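## Task

Gather the two timers with black round caps onto one of the tops next to the arms, and gather the two wooden pillar blocks onto one top as well. All four must stay upright in their present orientation, each with its entire base resting on the top. Every other object must finish resting directly on the top it occupies now. Nothing may end up in the slot on a weight's top, or the attempt fails. Anything held in place only by a robot at the end does not count. Finally, release everything and move the arms away.

## Robot and tools

Setup: four identical i2rt Big YAM arms named arm1, arm2, arm3 and arm4. Each has six revolute joints, a two-finger parallel gripper and a wrist camera. With joints 1 and 6 at zero and the hand level and pointing forward, the wrist camera rides on top of the hand and looks toward the fingertips. Reach is roughly 1.0 m from the joint 1 axis. Two fixed room cameras, room_a and room_b, watch the whole scene. Loose objects may occasionally be nudged by an outside push.

Frames: there is one shared scene frame with its origin on the floor and +z upward. The point called hand lies midway between the fingertips. The hand's z axis runs along the fingers, and the fingers open and close along its y axis. Each robot's foot has its own true pose, which is never printed.

execute_actions: argument actions is a list holding exactly one action, or an empty list to just fetch state and images. The action is an object keyed by robot name. Under each name goes a joints object, and inside it you can list any of joint1_rad to joint6_rad and gripper_m. Every value is an absolute target, not an offset. Joint values are in radians and gripper_m is in metres. One action can drive several arms, and they all start at once, though they may finish at different times. The optional cameras list chooses which images come back. Its entries can be arm1_cam_wrist to arm4_cam_wrist, room_a, room_b or all. If you leave it out or set null, all cameras are returned. An empty list returns no images. The pictures line gives the order of the images. An unknown key, camera name or out-of-range number rejects the whole call, and nothing moves.

Joint ranges, with the tolerance for counting as arrived:
- joint1_rad is -2.879 to 2.879 (±0.045). It is the base yaw; positive turns counter-clockwise seen from above, and 0 extends the arm along the direction its foot faces.
- joint2_rad is 0 to 3.141 (±0.14). It is the shoulder; 0 has the upper arm lying roughly level toward the back, and larger values lift it and carry it forward.
- joint3_rad is 0 to 3.019 (±0.09). It is the elbow; 0 folds the forearm back onto the upper arm, and larger values open it.
- joint4_rad is -1.692 to 1.57 (±0.055). It is the hand pitch; positive tilts the fingers up.
- joint5_rad is -1.57 to 1.57 (±0.03). It is the sideways hand swing; positive goes to the arm's right.
- joint6_rad is -2.094 to 2.094 (±0.035). It is the hand roll; positive is clockwise when seen from behind the hand.
- gripper_m is 0 to 0.093 (±0.003). It is the gap between the fingertips. Each finger pad grips with roughly 50 to 62 N at most, and some grippers give less.

Joints move at different speeds, so the path between two postures may bulge outward. Any joint or arm you omit can still be driving toward an earlier target.

wait: seconds from 0 to 10. It sends no new commands and returns the same state and images as an empty action.

zoom_image: pass camera and region [x0, y0, x1, y1] in pixels of that camera's most recent full image, with (0,0) at the top left and at most 504 by 504 pixels. Wrist images are 616x616 fisheye and room images are 504x504.

read_manual: returns only the URDF licence texts; it moves nothing.

finished_scene: pass the current scene number. It ends the scene for good and reports whether the goal was met, so first make sure the goal holds on its own.

Reading results: joint_status tells how each commanded motion ended.
- off_target means the joint stopped short of its target and may still be pushing.
- contact_stop means it stopped on contact and now holds its resting position.
- time_out means it ran out of time. It may keep a target up to 0.375, 0.375, 0.113, 0.225, 0.075 and 0.3 rad (joints 1 to 6) from where it stands and keep pushing. To stop the strain, command the position it reports.
- not_followed, or the line 'joint command not followed' with a cause, means a safety check blocked that arm's joint targets. This check guards against self-collision and arm-to-arm collision. A gripper target in the same action still executes. A blocked arm may retry those targets later.

on_its_own lists things you did not command this call, where 'held at' is the target being held. Joints carrying a load slowly sag. A target very close to the current reading may produce no motion.

Cautions: the arms do not stop when they touch something and can press hard. Two robots pressing hard together fails the run, and the clearance check ignores fingers, gripper housings and wrist cameras and can act too late. Contact from an object does not count as robots touching. No state line reports robot-to-robot contact, so check the images. Holding loads or pushing heats the motors. A MOTOR HOT line appears at 85 °C. At 100 °C an OVER-TEMPERATURE FAULT drops that arm and its gripper until they cool, and joint_status shows limit_stop_at_motor_heat; send the target again afterwards. If a result reports a stop, the rest of that reply's motion calls are skipped. Never knock items off the tops or out of the work area. Avoid drops, slips, slams and heavy pushes, keep everything out of the weight's slot, and open the grippers and pull clear at the end.

Each tool is called after "Call:" as name([rows], argument=value, ...), one row to a line, values as JSON.

## Session

Call:
execute_actions(actions=[])

Scene clock: 0.00 s.
arm1.joint_positions: joint1_rad=-0.027 joint2_rad=+0.262 joint3_rad=+1.335 joint4_rad=-1.497 joint5_rad=-0.091 joint6_rad=+0.078 gripper_m=+0.095
arm1.joint_status: not commanded
arm1.hand: x=-0.0173 y=-1.8033 z=+1.3413 quat_wxyz=(-0.083, -0.840, -0.020, +0.536) (m; scene frame)
arm2.joint_positions: joint1_rad=-0.702 joint2_rad=+0.274 joint3_rad=+1.378 joint4_rad=-1.322 joint5_rad=-0.028 joint6_rad=-0.316 gripper_m=+0.094
arm2.joint_status: not commanded
arm2.hand: x=+0.3727 y=-0.4498 z=+1.3239 quat_wxyz=(-0.580, -0.048, -0.782, +0.225) (m; scene frame)
arm3.joint_positions: joint1_rad=-0.753 joint2_rad=+0.302 joint3_rad=+1.692 joint4_rad=-1.259 joint5_rad=+0.100 joint6_rad=-0.666 gripper_m=+0.094
arm3.joint_status: not commanded
arm3.hand: x=-0.6193 y=+0.7559 z=+1.4803 quat_wxyz=(-0.052, -0.498, -0.433, +0.750) (m; scene frame)
arm4.joint_positions: joint1_rad=+0.871 joint2_rad=+0.580 joint3_rad=+1.495 joint4_rad=-1.208 joint5_rad=-0.279 joint6_rad=+0.481 gripper_m=+0.095
arm4.joint_status: not commanded
arm4.hand: x=+0.0380 y=+1.4797 z=+1.3888 quat_wxyz=(+0.158, +0.770, -0.231, -0.574) (m; scene frame)
pictures: arm1_cam_wrist, arm2_cam_wrist, arm3_cam_wrist, arm4_cam_wrist, room_a, room_b
Images, in order (width x height): arm1_cam_wrist 616x616, arm2_cam_wrist 616x616, arm3_cam_wrist 616x616, arm4_cam_wrist 616x616, room_a 504x504, room_b 504x504.

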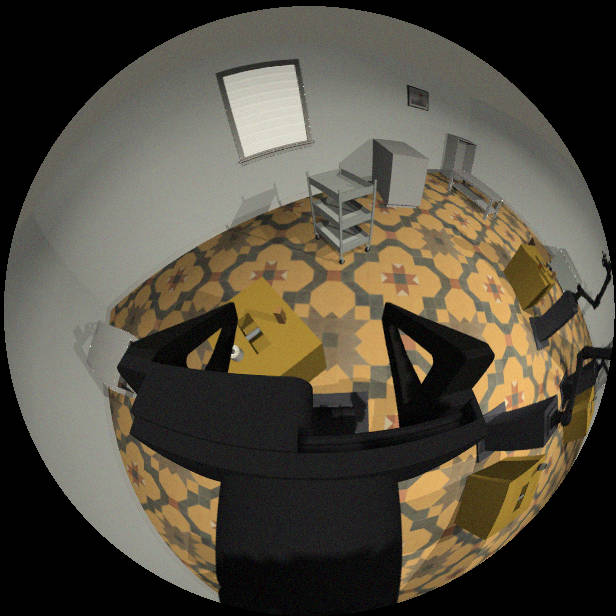

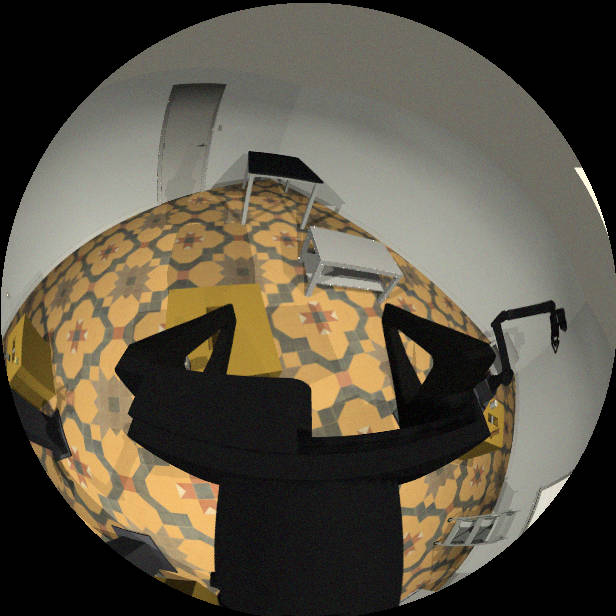

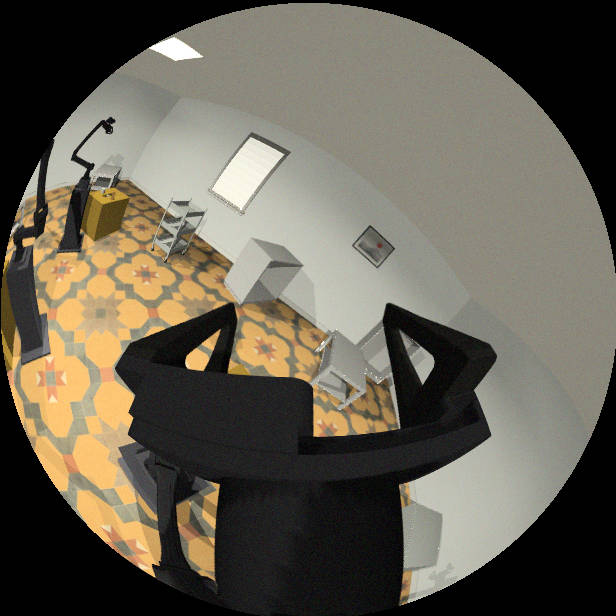

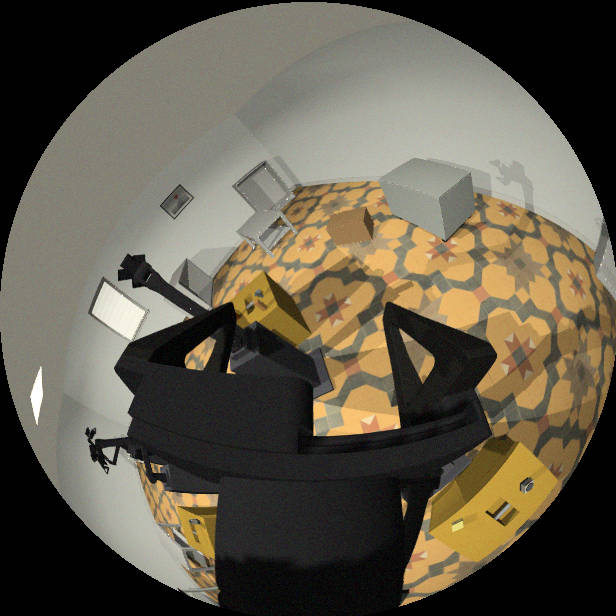

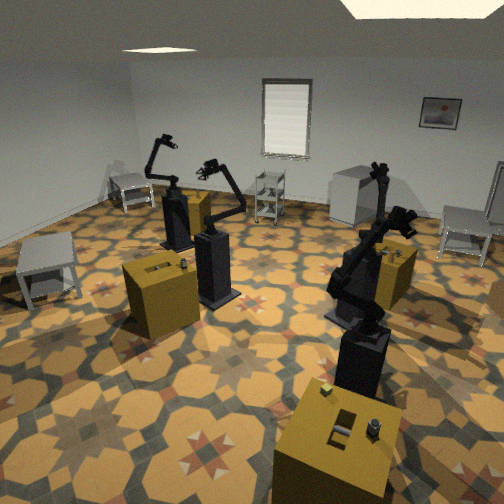

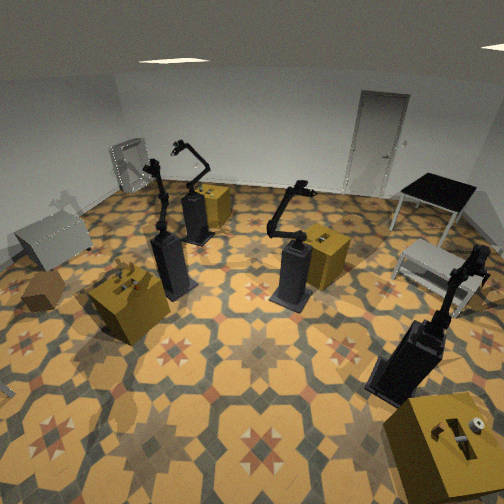

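Call:
zoom_image(camera="room_a", region=[270, 360, 420, 504])

Call:
zoom_image(camera="room_a", region=[110, 230, 230, 320])

Call:
zoom_image(camera="room_b", region=[380, 380, 504, 504])

Call:
zoom_image(camera="room_b", region=[80, 250, 190, 340])

Region (270, 360, 420, 504) of room_a's 504x504 image, scaled by 3.360, with more detail than that image has; it fills the top 484 rows of this view, and the rest is white.

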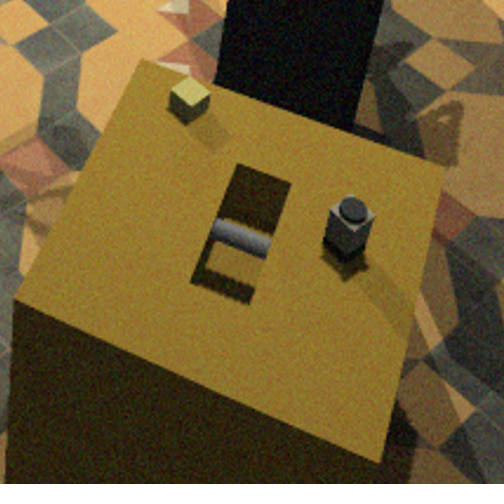

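Region (110, 230, 230, 320) of room_a's 504x504 image, scaled by 4.200, with more detail than that image has; it fills the top 378 rows of this view, and the rest is white.

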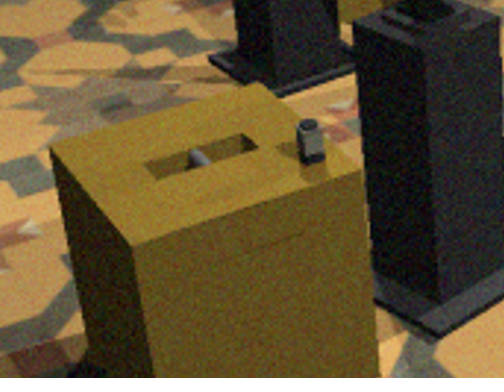

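Region (380, 380, 504, 504) of room_b's 504x504 image, scaled by 4.065, with more detail than that image has.

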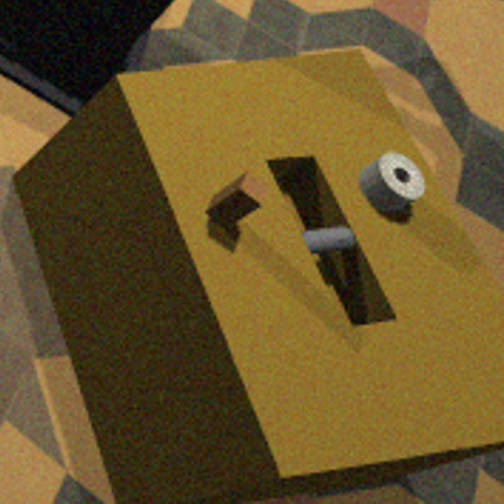

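Region (80, 250, 190, 340) of room_b's 504x504 image, scaled by 4.582, with more detail than that image has; it fills the top 412 rows of this view, and the rest is white.

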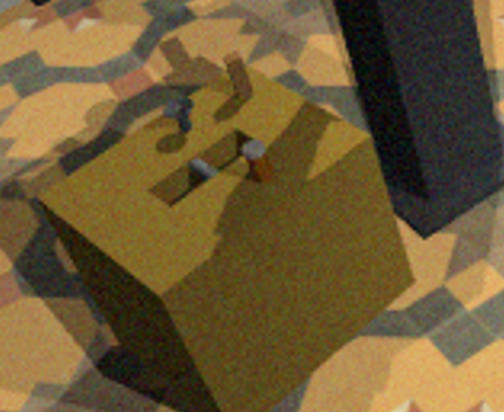

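Call:
execute_actions([
  {"arm1":{"joints":{"joint1_rad":0.5,"joint2_rad":1.263,"joint3_rad":1.364,"joint4_rad":-1.6,"joint5_rad":0,"joint6_rad":0}},"arm2":{"joints":{"joint1_rad":-0.2,"joint2_rad":1.263,"joint3_rad":1.364,"joint4_rad":-1.6,"joint5_rad":0,"joint6_rad":0}},"arm3":{"joints":{"joint1_rad":-1.4,"joint2_rad":1.263,"joint3_rad":1.364,"joint4_rad":-1.6,"joint5_rad":0,"joint6_rad":0}},"arm4":{"joints":{"joint1_rad":-0.7,"joint2_rad":1.263,"joint3_rad":1.364,"joint4_rad":-1.6,"joint5_rad":0,"joint6_rad":0}}},
])

Scene clock: 86.43 s.
arm1.joint_positions: joint1_rad=+0.498 joint2_rad=+1.256 joint3_rad=+1.353 joint4_rad=-1.584 joint5_rad=-0.002 joint6_rad=+0.007 gripper_m=+0.095
arm1.joint_status: all done
arm1.hand: x=-0.2441 y=-1.9922 z=+1.1169 quat_wxyz=(-0.018, -0.956, -0.290, +0.039) (m; scene frame)
arm2.joint_positions: joint1_rad=-0.206 joint2_rad=+1.266 joint3_rad=+1.353 joint4_rad=-1.591 joint5_rad=+0.000 joint6_rad=-0.014 gripper_m=+0.094
arm2.joint_status: all done
arm2.hand: x=+0.6594 y=-0.4012 z=+1.0350 quat_wxyz=(-0.029, +0.024, -0.999, -0.003) (m; scene frame)
arm3.joint_positions: joint1_rad=-1.395 joint2_rad=+1.265 joint3_rad=+1.351 joint4_rad=-1.585 joint5_rad=-0.001 joint6_rad=-0.010 gripper_m=+0.094
arm3.joint_status: all done
arm3.hand: x=-0.9685 y=+0.6480 z=+1.0630 quat_wxyz=(-0.007, -0.991, -0.126, +0.034) (m; scene frame)
arm4.joint_positions: joint1_rad=-0.699 joint2_rad=+1.283 joint3_rad=+1.345 joint4_rad=-1.590 joint5_rad=-0.001 joint6_rad=+0.017 gripper_m=+0.095
arm4.joint_status: all done
arm4.hand: x=+0.3660 y=+1.8153 z=+1.0570 quat_wxyz=(-0.024, +0.582, -0.813, -0.010) (m; scene frame)
pictures: arm1_cam_wrist, arm2_cam_wrist, arm3_cam_wrist, arm4_cam_wrist, room_a, room_b
Images, in order (width x height): arm1_cam_wrist 616x616, arm2_cam_wrist 616x616, arm3_cam_wrist 616x616, arm4_cam_wrist 616x616, room_a 504x504, room_b 504x504.

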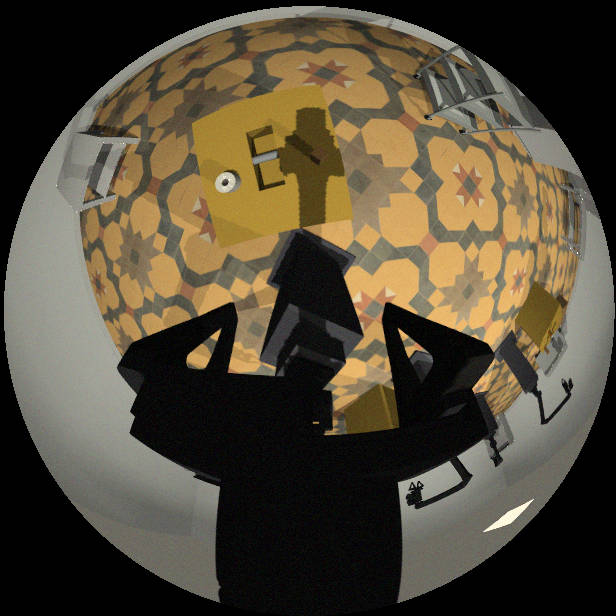

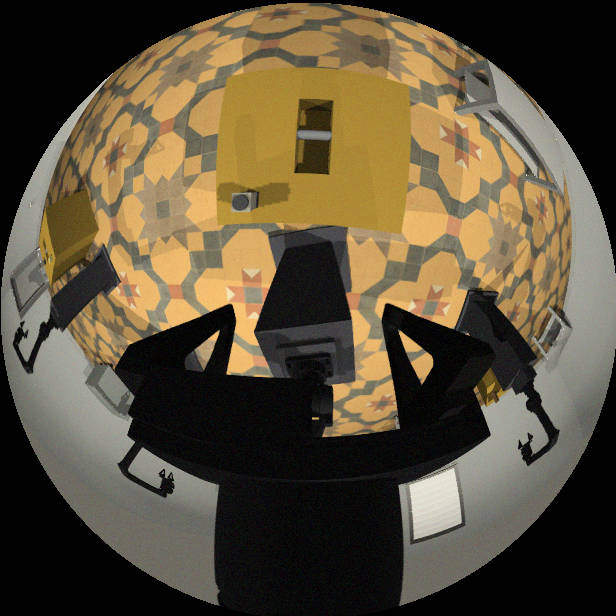

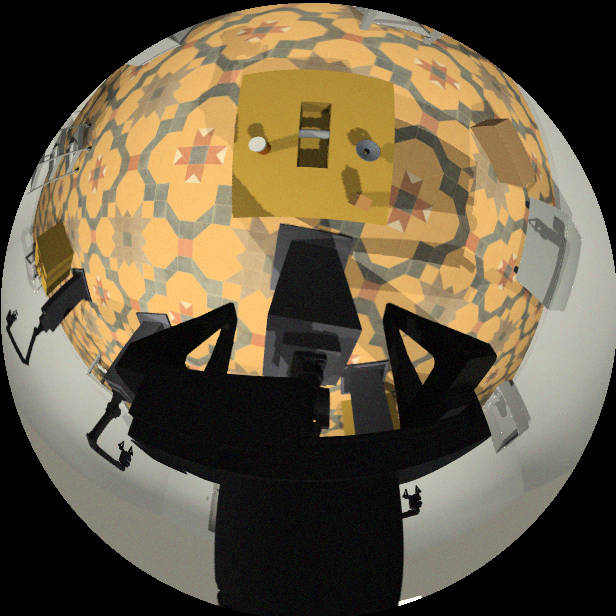

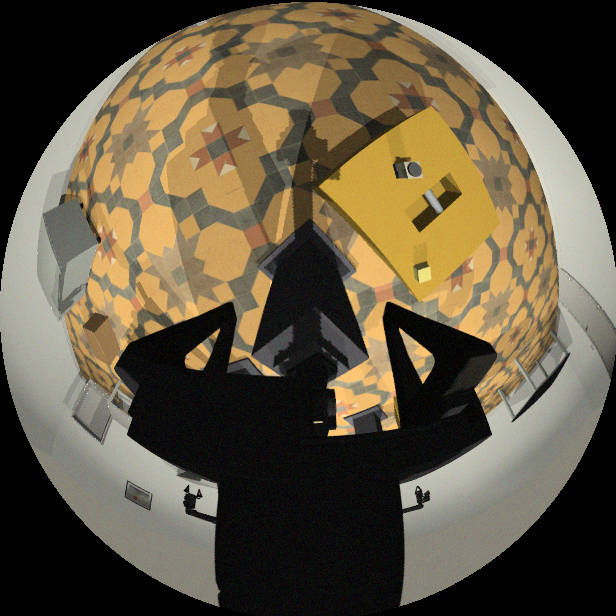

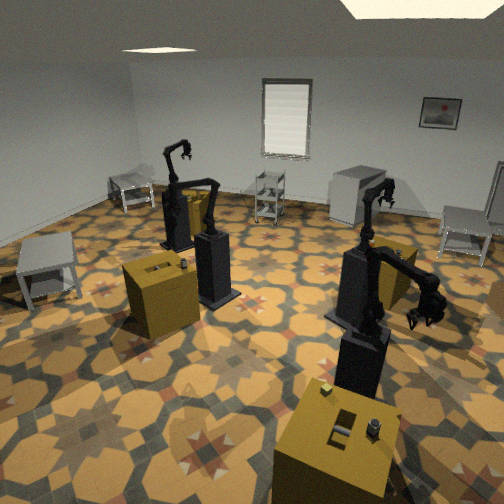

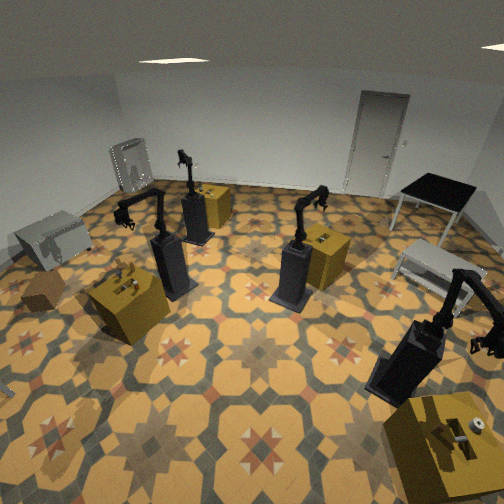

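Call:
execute_actions([
  {"arm1":{"joints":{"joint1_rad":0.49,"joint2_rad":1.904,"joint3_rad":1.288,"joint4_rad":-0.955}},"arm2":{"joints":{"joint1_rad":0.17,"joint2_rad":1.607,"joint3_rad":1.022,"joint4_rad":-0.985}},"arm3":{"joints":{"joint1_rad":-1.6,"joint2_rad":1.607,"joint3_rad":1.022,"joint4_rad":-0.985}},"arm4":{"joints":{"joint1_rad":-1.3,"joint2_rad":1.607,"joint3_rad":1.022,"joint4_rad":-0.985}}},
], cameras=["arm1_cam_wrist","arm2_cam_wrist","arm3_cam_wrist","arm4_cam_wrist"])

Scene clock: 144.60 s.
arm1.joint_positions: joint1_rad=+0.498 joint2_rad=+1.908 joint3_rad=+1.273 joint4_rad=-0.971 joint5_rad=-0.002 joint6_rad=+0.007 gripper_m=+0.095
arm1.joint_status: all done
arm1.hand: x=-0.3593 y=-2.0736 z=+0.8069 quat_wxyz=(+0.000, -0.957, -0.290, -0.017) (m; scene frame)
arm2.joint_positions: joint1_rad=+0.180 joint2_rad=+1.610 joint3_rad=+0.998 joint4_rad=-0.995 joint5_rad=+0.000 joint6_rad=-0.012 gripper_m=+0.094
arm2.joint_status: all done
arm2.hand: x=+0.6603 y=-0.2458 z=+0.7770 quat_wxyz=(+0.022, +0.215, -0.976, +0.000) (m; scene frame)
arm3.joint_positions: joint1_rad=-1.607 joint2_rad=+1.609 joint3_rad=+0.999 joint4_rad=-1.001 joint5_rad=-0.001 joint6_rad=-0.008 gripper_m=+0.094
arm3.joint_status: all done
arm3.hand: x=-1.0143 y=+0.7237 z=+0.8044 quat_wxyz=(-0.002, -1.000, -0.020, -0.023) (m; scene frame)
arm4.joint_positions: joint1_rad=-1.307 joint2_rad=+1.623 joint3_rad=+0.997 joint4_rad=-0.997 joint5_rad=-0.001 joint6_rad=+0.015 gripper_m=+0.095
arm4.joint_status: all done
arm4.hand: x=+0.5788 y=+1.7088 z=+0.8049 quat_wxyz=(+0.017, +0.313, -0.950, +0.009) (m; scene frame)
pictures: arm1_cam_wrist, arm2_cam_wrist, arm3_cam_wrist, arm4_cam_wrist
Images, in order (width x height): arm1_cam_wrist 616x616, arm2_cam_wrist 616x616, arm3_cam_wrist 616x616, arm4_cam_wrist 616x616.

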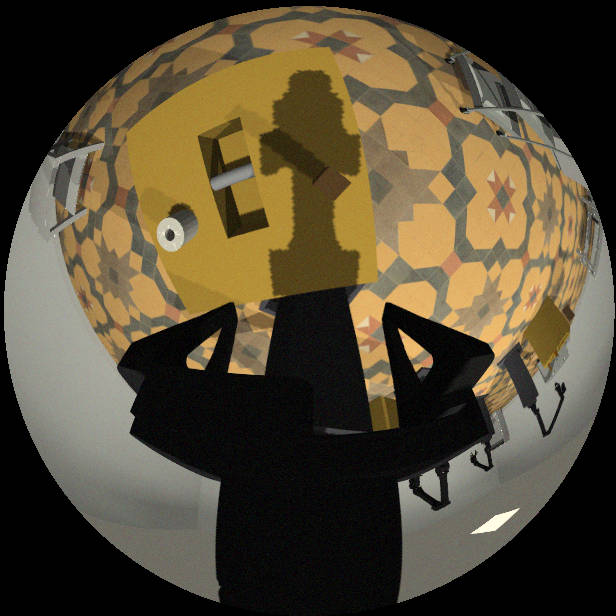

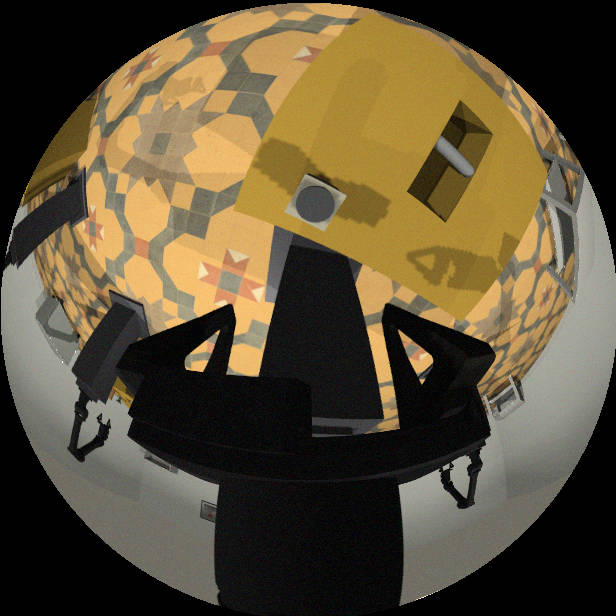

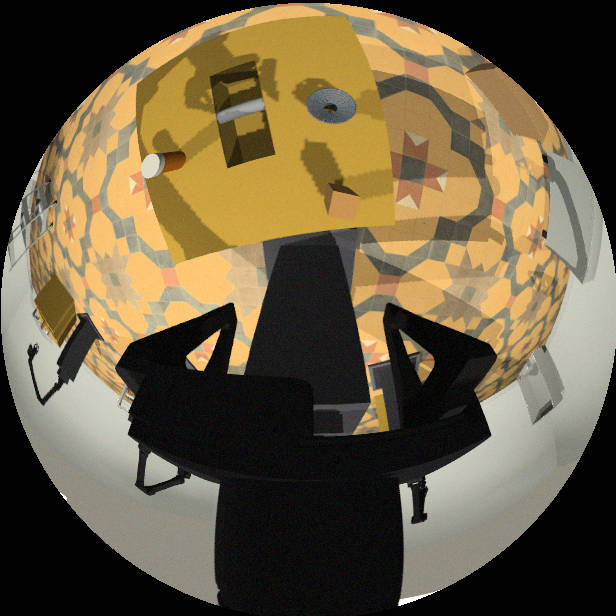

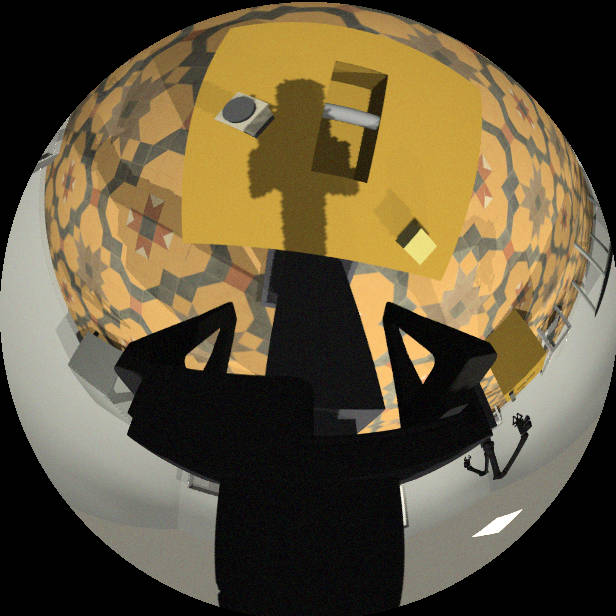

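Call:
zoom_image(camera="arm2_cam_wrist", region=[230, 140, 400, 260])

Call:
zoom_image(camera="arm1_cam_wrist", region=[250, 120, 390, 230])

Region (230, 140, 400, 260) of arm2_cam_wrist's 616x616 image, scaled by 2.965, with more detail than that image has; it fills the top 356 rows of this view, and the rest is white.

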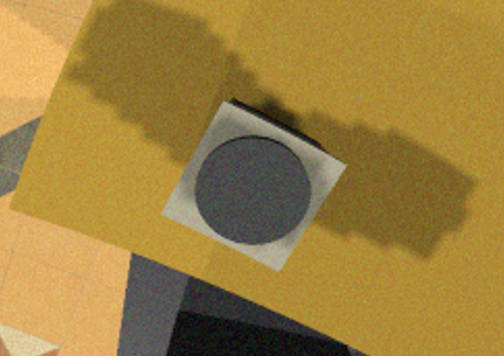

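Region (250, 120, 390, 230) of arm1_cam_wrist's 616x616 image, scaled by 3.600, with more detail than that image has; it fills the top 396 rows of this view, and the rest is white.

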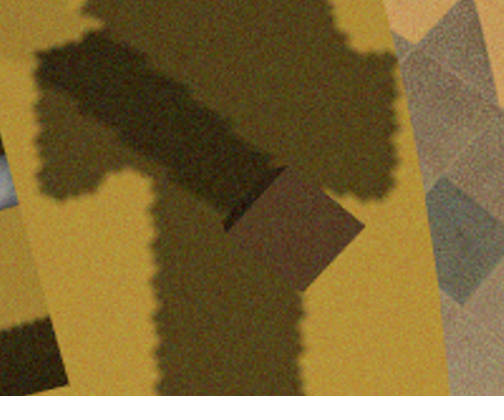

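Call:
execute_actions([
  {"arm1":{"joints":{"joint1_rad":0.451,"joint6_rad":0.63,"joint3_rad":1.464,"joint4_rad":-0.81,"joint2_rad":2.1}},"arm2":{"joints":{"joint1_rad":0.369,"joint4_rad":0.6,"joint5_rad":0.528,"joint6_rad":0.324}}},
], cameras=[])

Call:
execute_actions([
  {"arm1":{"joints":{"joint2_rad":2.2}},"arm2":{"joints":{"joint2_rad":1.9,"joint3_rad":0.46,"joint4_rad":0.88}}},
], cameras=["arm1_cam_wrist","arm2_cam_wrist","room_a","room_b"])

Scene clock: 220.97 s.
arm1.joint_positions: joint1_rad=+0.448 joint2_rad=+2.084 joint3_rad=+1.437 joint4_rad=-0.822 joint5_rad=-0.002 joint6_rad=+0.623 gripper_m=+0.095
arm1.joint_status: all done
arm1.hand: x=-0.4468 y=-2.0977 z=+0.7655 quat_wxyz=(-0.033, -0.998, +0.038, +0.040) (m; scene frame)
arm2.joint_positions: joint1_rad=+0.379 joint2_rad=+1.610 joint3_rad=+0.998 joint4_rad=+0.584 joint5_rad=+0.526 joint6_rad=+0.311 gripper_m=+0.094
arm2.joint_status: all done
arm2.hand: x=+0.8611 y=-0.1124 z=+1.0151 quat_wxyz=(-0.682, -0.075, -0.715, -0.137) (m; scene frame)
arm3.joint_positions: joint1_rad=-1.607 joint2_rad=+1.609 joint3_rad=+0.999 joint4_rad=-1.001 joint5_rad=-0.001 joint6_rad=-0.008 gripper_m=+0.094
arm3.joint_status: not commanded
arm3.hand: x=-1.0143 y=+0.7237 z=+0.8044 quat_wxyz=(-0.002, -1.000, -0.020, -0.023) (m; scene frame)
arm4.joint_positions: joint1_rad=-1.307 joint2_rad=+1.623 joint3_rad=+0.997 joint4_rad=-0.997 joint5_rad=-0.001 joint6_rad=+0.015 gripper_m=+0.095
arm4.joint_status: not commanded
arm4.hand: x=+0.5788 y=+1.7088 z=+0.8049 quat_wxyz=(+0.017, +0.313, -0.950, +0.009) (m; scene frame)
pictures: none
No camera images: the call's "cameras" was empty. Leave "cameras" out to get every camera's image.

Scene clock: 222.23 s.
arm1.joint_positions: joint1_rad=+0.448 joint2_rad=+2.191 joint3_rad=+1.439 joint4_rad=-0.822 joint5_rad=-0.002 joint6_rad=+0.623 gripper_m=+0.095
arm1.joint_status: all done
arm1.hand: x=-0.4282 y=-2.0870 z=+0.7056 quat_wxyz=(-0.004, -0.999, +0.038, -0.004) (m; scene frame)
arm2.joint_positions: joint1_rad=+0.379 joint2_rad=+1.908 joint3_rad=+0.459 joint4_rad=+0.865 joint5_rad=+0.527 joint6_rad=+0.311 gripper_m=+0.094
arm2.joint_status: all done
arm2.hand: x=+0.6981 y=-0.2252 z=+0.6991 quat_wxyz=(-0.508, +0.007, -0.862, -0.002) (m; scene frame)
arm3.joint_positions: joint1_rad=-1.607 joint2_rad=+1.609 joint3_rad=+0.999 joint4_rad=-1.001 joint5_rad=-0.001 joint6_rad=-0.008 gripper_m=+0.094
arm3.joint_status: not commanded
arm3.hand: x=-1.0143 y=+0.7237 z=+0.8044 quat_wxyz=(-0.002, -1.000, -0.020, -0.023) (m; scene frame)
arm4.joint_positions: joint1_rad=-1.307 joint2_rad=+1.623 joint3_rad=+0.997 joint4_rad=-0.997 joint5_rad=-0.001 joint6_rad=+0.015 gripper_m=+0.095
arm4.joint_status: not commanded
arm4.hand: x=+0.5788 y=+1.7088 z=+0.8049 quat_wxyz=(+0.017, +0.313, -0.950, +0.009) (m; scene frame)
pictures: arm1_cam_wrist, arm2_cam_wrist, room_a, room_b
Images, in order (width x height): arm1_cam_wrist 616x616, arm2_cam_wrist 616x616, room_a 504x504, room_b 504x504.

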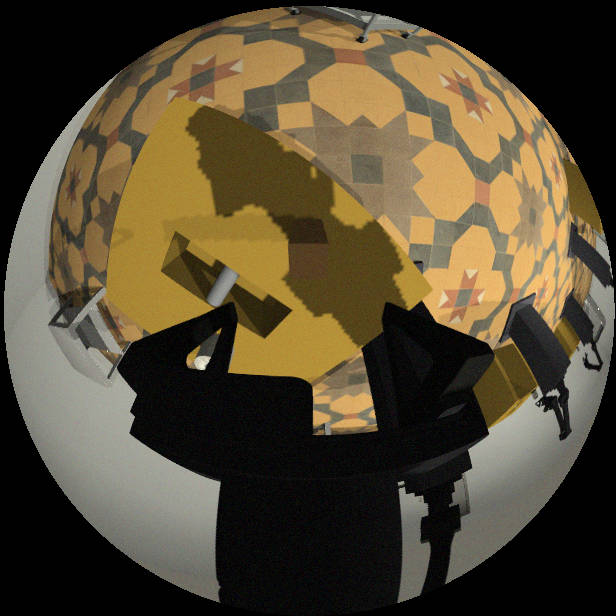

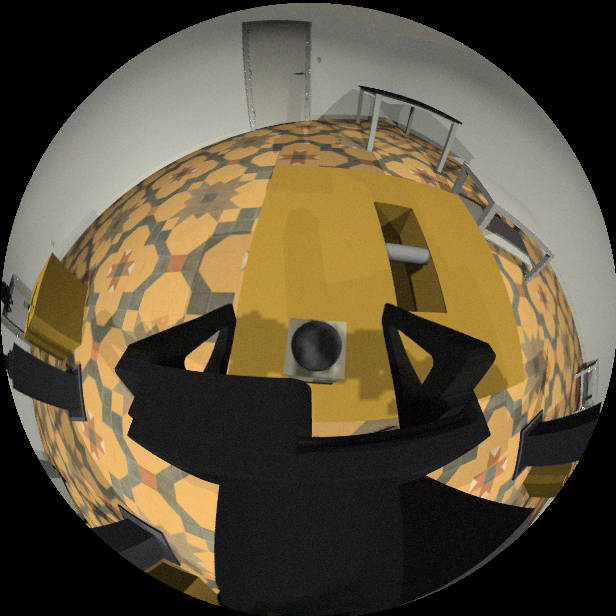

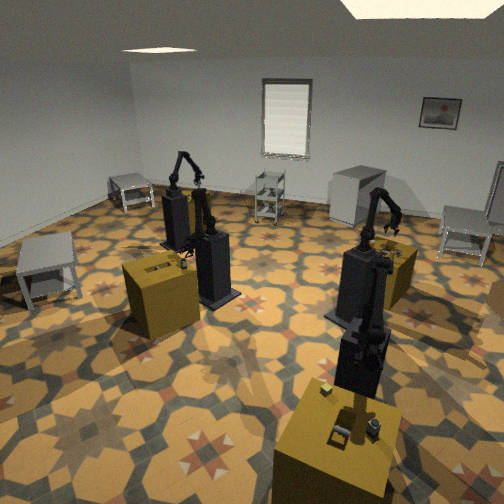

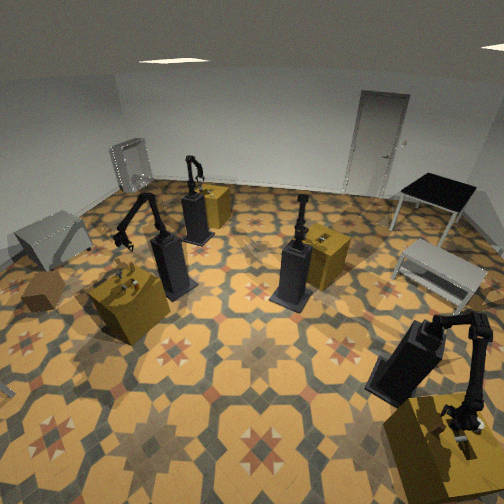

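Call:
zoom_image(camera="arm1_cam_wrist", region=[240, 190, 400, 320])

Call:
zoom_image(camera="room_a", region=[150, 220, 230, 290])

Region (240, 190, 400, 320) of arm1_cam_wrist's 616x616 image, scaled by 3.150, with more detail than that image has; it fills the top 410 rows of this view, and the rest is white.

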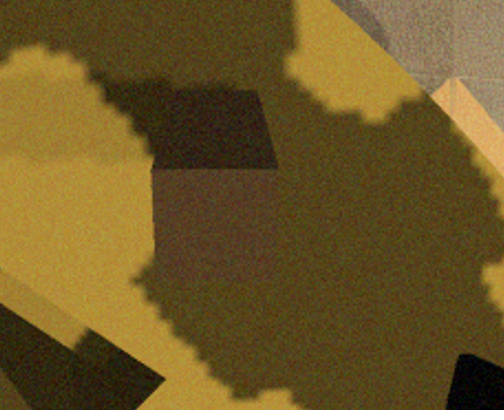

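Region (150, 220, 230, 290) of room_a's 504x504 image, scaled by 6.300, with more detail than that image has; it fills the top 441 rows of this view, and the rest is white.

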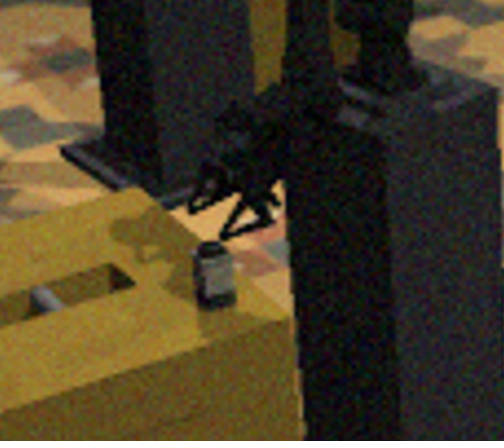

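Call:
execute_actions([
  {"arm1":{"joints":{"joint2_rad":2.3,"joint3_rad":1.48,"joint4_rad":-0.725}},"arm2":{"joints":{"joint1_rad":0.358,"joint2_rad":2.205,"joint3_rad":0.535,"joint4_rad":1.115}}},
], cameras=["arm1_cam_wrist","arm2_cam_wrist"])

Scene clock: 268.07 s.
arm1.joint_positions: joint1_rad=+0.448 joint2_rad=+2.284 joint3_rad=+1.457 joint4_rad=-0.741 joint5_rad=-0.002 joint6_rad=+0.623 gripper_m=+0.095
arm1.joint_status: all done
arm1.hand: x=-0.4321 y=-2.0899 z=+0.6587 quat_wxyz=(-0.006, -0.999, +0.038, -0.001) (m; scene frame)
arm2.joint_positions: joint1_rad=+0.368 joint2_rad=+2.206 joint3_rad=+0.534 joint4_rad=+1.099 joint5_rad=+0.527 joint6_rad=+0.311 gripper_m=+0.094
arm2.joint_status: all done
arm2.hand: x=+0.7047 y=-0.2256 z=+0.6297 quat_wxyz=(-0.512, +0.001, -0.859, -0.002) (m; scene frame)
arm3.joint_positions: joint1_rad=-1.607 joint2_rad=+1.609 joint3_rad=+0.999 joint4_rad=-1.001 joint5_rad=-0.001 joint6_rad=-0.008 gripper_m=+0.094
arm3.joint_status: not commanded
arm3.hand: x=-1.0143 y=+0.7237 z=+0.8044 quat_wxyz=(-0.002, -1.000, -0.020, -0.023) (m; scene frame)
arm4.joint_positions: joint1_rad=-1.307 joint2_rad=+1.623 joint3_rad=+0.997 joint4_rad=-0.997 joint5_rad=-0.001 joint6_rad=+0.015 gripper_m=+0.095
arm4.joint_status: not commanded
arm4.hand: x=+0.5788 y=+1.7088 z=+0.8049 quat_wxyz=(+0.017, +0.313, -0.950, +0.009) (m; scene frame)
pictures: arm1_cam_wrist, arm2_cam_wrist
Images, in order (width x height): arm1_cam_wrist 616x616, arm2_cam_wrist 616x616.

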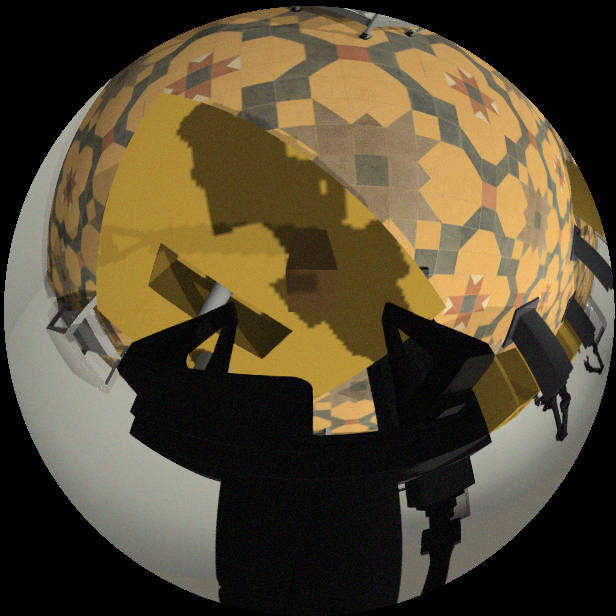

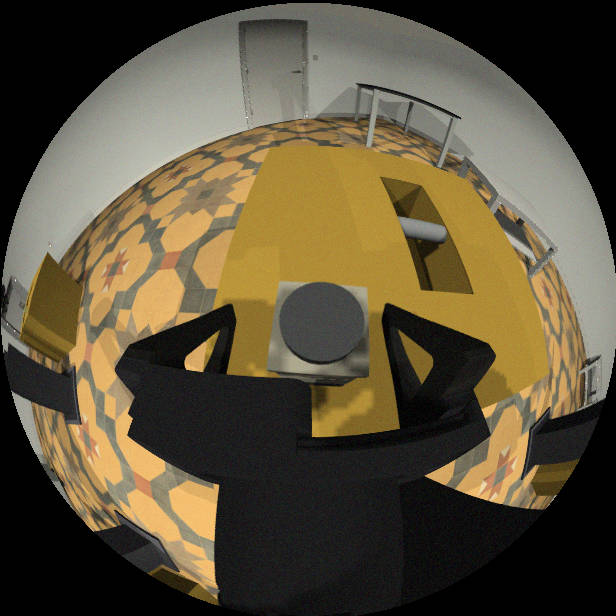

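Call:
execute_actions([
  {"arm1":{"joints":{"joint2_rad":2.397,"joint3_rad":1.492,"joint4_rad":-0.642}},"arm2":{"joints":{"joint1_rad":0.343,"joint2_rad":2.40,"joint3_rad":0.578,"joint4_rad":1.253}}},
], cameras=["arm1_cam_wrist","arm2_cam_wrist","room_a","room_b"])

Call:
zoom_image(camera="room_a", region=[150, 220, 230, 290])

Scene clock: 284.83 s.
arm1.joint_positions: joint1_rad=+0.448 joint2_rad=+2.382 joint3_rad=+1.472 joint4_rad=-0.657 joint5_rad=-0.002 joint6_rad=+0.623 gripper_m=+0.095
arm1.joint_status: all done
arm1.hand: x=-0.4301 y=-2.0893 z=+0.6075 quat_wxyz=(-0.006, -0.999, +0.038, -0.001) (m; scene frame)
arm2.joint_positions: joint1_rad=+0.353 joint2_rad=+2.402 joint3_rad=+0.578 joint4_rad=+1.237 joint5_rad=+0.527 joint6_rad=+0.311 gripper_m=+0.094
arm2.joint_status: all done
arm2.hand: x=+0.6964 y=-0.2390 z=+0.5779 quat_wxyz=(-0.507, -0.003, -0.862, +0.005) (m; scene frame)
arm3.joint_positions: joint1_rad=-1.607 joint2_rad=+1.609 joint3_rad=+0.999 joint4_rad=-1.001 joint5_rad=-0.001 joint6_rad=-0.008 gripper_m=+0.094
arm3.joint_status: not commanded
arm3.hand: x=-1.0143 y=+0.7237 z=+0.8044 quat_wxyz=(-0.002, -1.000, -0.020, -0.023) (m; scene frame)
arm4.joint_positions: joint1_rad=-1.307 joint2_rad=+1.623 joint3_rad=+0.997 joint4_rad=-0.997 joint5_rad=-0.001 joint6_rad=+0.015 gripper_m=+0.095
arm4.joint_status: not commanded
arm4.hand: x=+0.5788 y=+1.7088 z=+0.8049 quat_wxyz=(+0.017, +0.313, -0.950, +0.009) (m; scene frame)
pictures: arm1_cam_wrist, arm2_cam_wrist, room_a, room_b
Images, in order (width x height): arm1_cam_wrist 616x616, arm2_cam_wrist 616x616, room_a 504x504, room_b 504x504.

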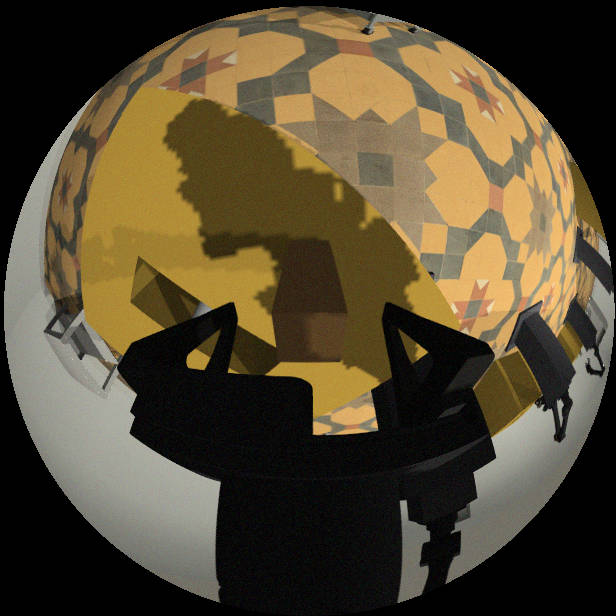

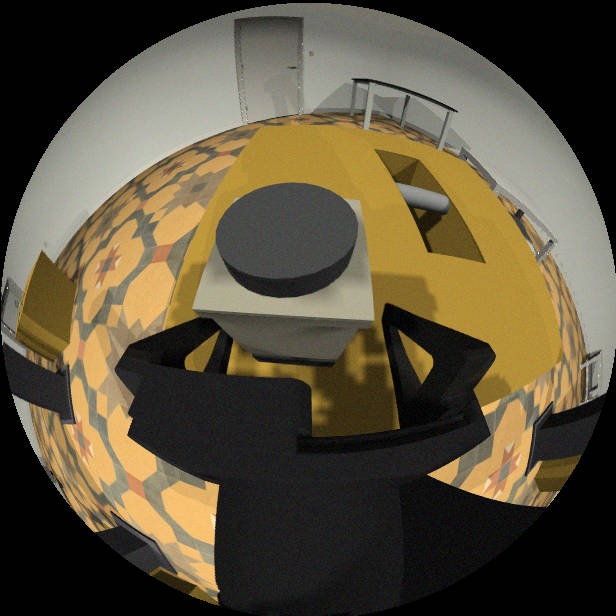

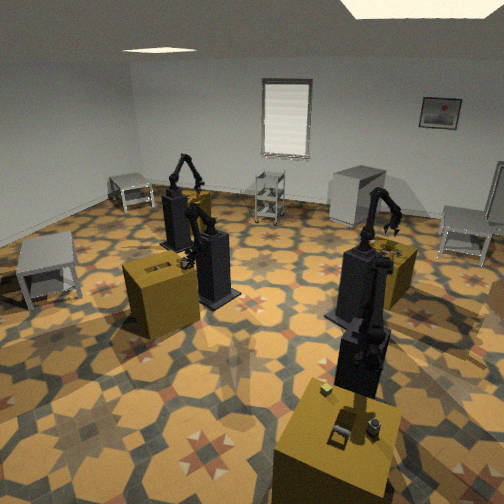

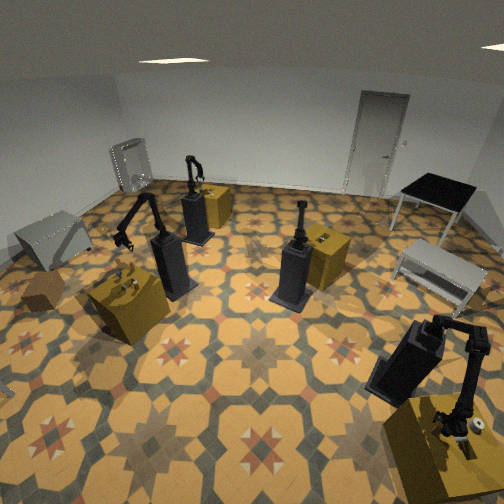

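Region (150, 220, 230, 290) of room_a's 504x504 image, scaled by 6.300, with more detail than that image has; it fills the top 441 rows of this view, and the rest is white.

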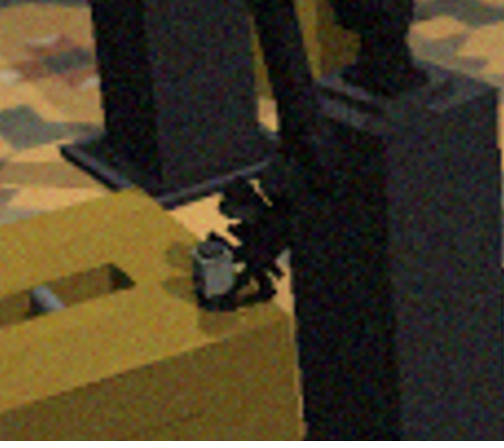

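Call:
execute_actions([
  {"arm1":{"joints":{"gripper_m":0.02}},"arm2":{"joints":{"gripper_m":0.035}}},
], cameras=["arm1_cam_wrist","arm2_cam_wrist"])

Scene clock: 294.40 s.
arm1.joint_positions: joint1_rad=+0.448 joint2_rad=+2.382 joint3_rad=+1.472 joint4_rad=-0.657 joint5_rad=-0.002 joint6_rad=+0.623 gripper_m=+0.035
arm1.joint_status: gripper_m off_target (ended at +0.035, target +0.020)
arm1.hand: x=-0.4301 y=-2.0893 z=+0.6075 quat_wxyz=(-0.006, -0.999, +0.038, -0.001) (m; scene frame)
arm2.joint_positions: joint1_rad=+0.352 joint2_rad=+2.402 joint3_rad=+0.578 joint4_rad=+1.238 joint5_rad=+0.527 joint6_rad=+0.312 gripper_m=+0.044
arm2.joint_status: gripper_m off_target (ended at +0.044, target +0.035)
arm2.hand: x=+0.6965 y=-0.2390 z=+0.5780 quat_wxyz=(-0.507, -0.004, -0.862, +0.005) (m; scene frame)
arm3.joint_positions: joint1_rad=-1.607 joint2_rad=+1.609 joint3_rad=+0.999 joint4_rad=-1.001 joint5_rad=-0.001 joint6_rad=-0.008 gripper_m=+0.094
arm3.joint_status: not commanded
arm3.hand: x=-1.0143 y=+0.7237 z=+0.8044 quat_wxyz=(-0.002, -1.000, -0.020, -0.023) (m; scene frame)
arm4.joint_positions: joint1_rad=-1.307 joint2_rad=+1.623 joint3_rad=+0.997 joint4_rad=-0.997 joint5_rad=-0.001 joint6_rad=+0.015 gripper_m=+0.095
arm4.joint_status: not commanded
arm4.hand: x=+0.5788 y=+1.7088 z=+0.8049 quat_wxyz=(+0.017, +0.313, -0.950, +0.009) (m; scene frame)
pictures: arm1_cam_wrist, arm2_cam_wrist
Images, in order (width x height): arm1_cam_wrist 616x616, arm2_cam_wrist 616x616.

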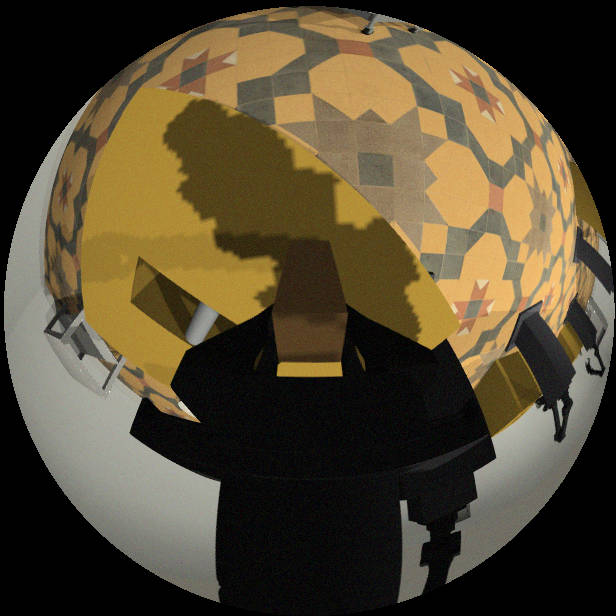

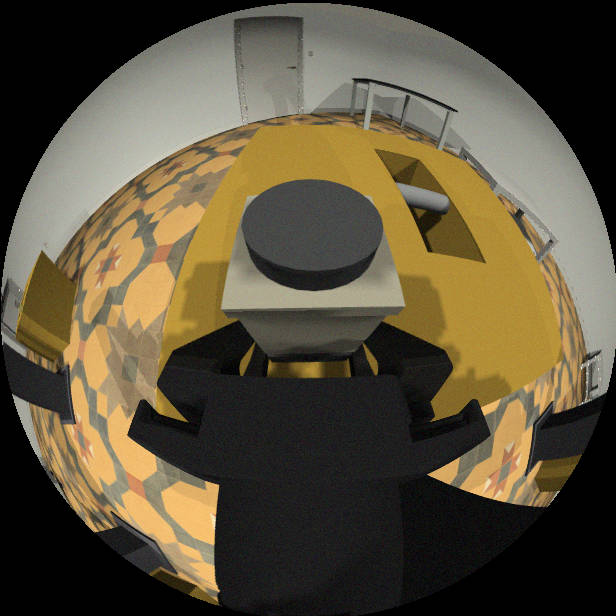

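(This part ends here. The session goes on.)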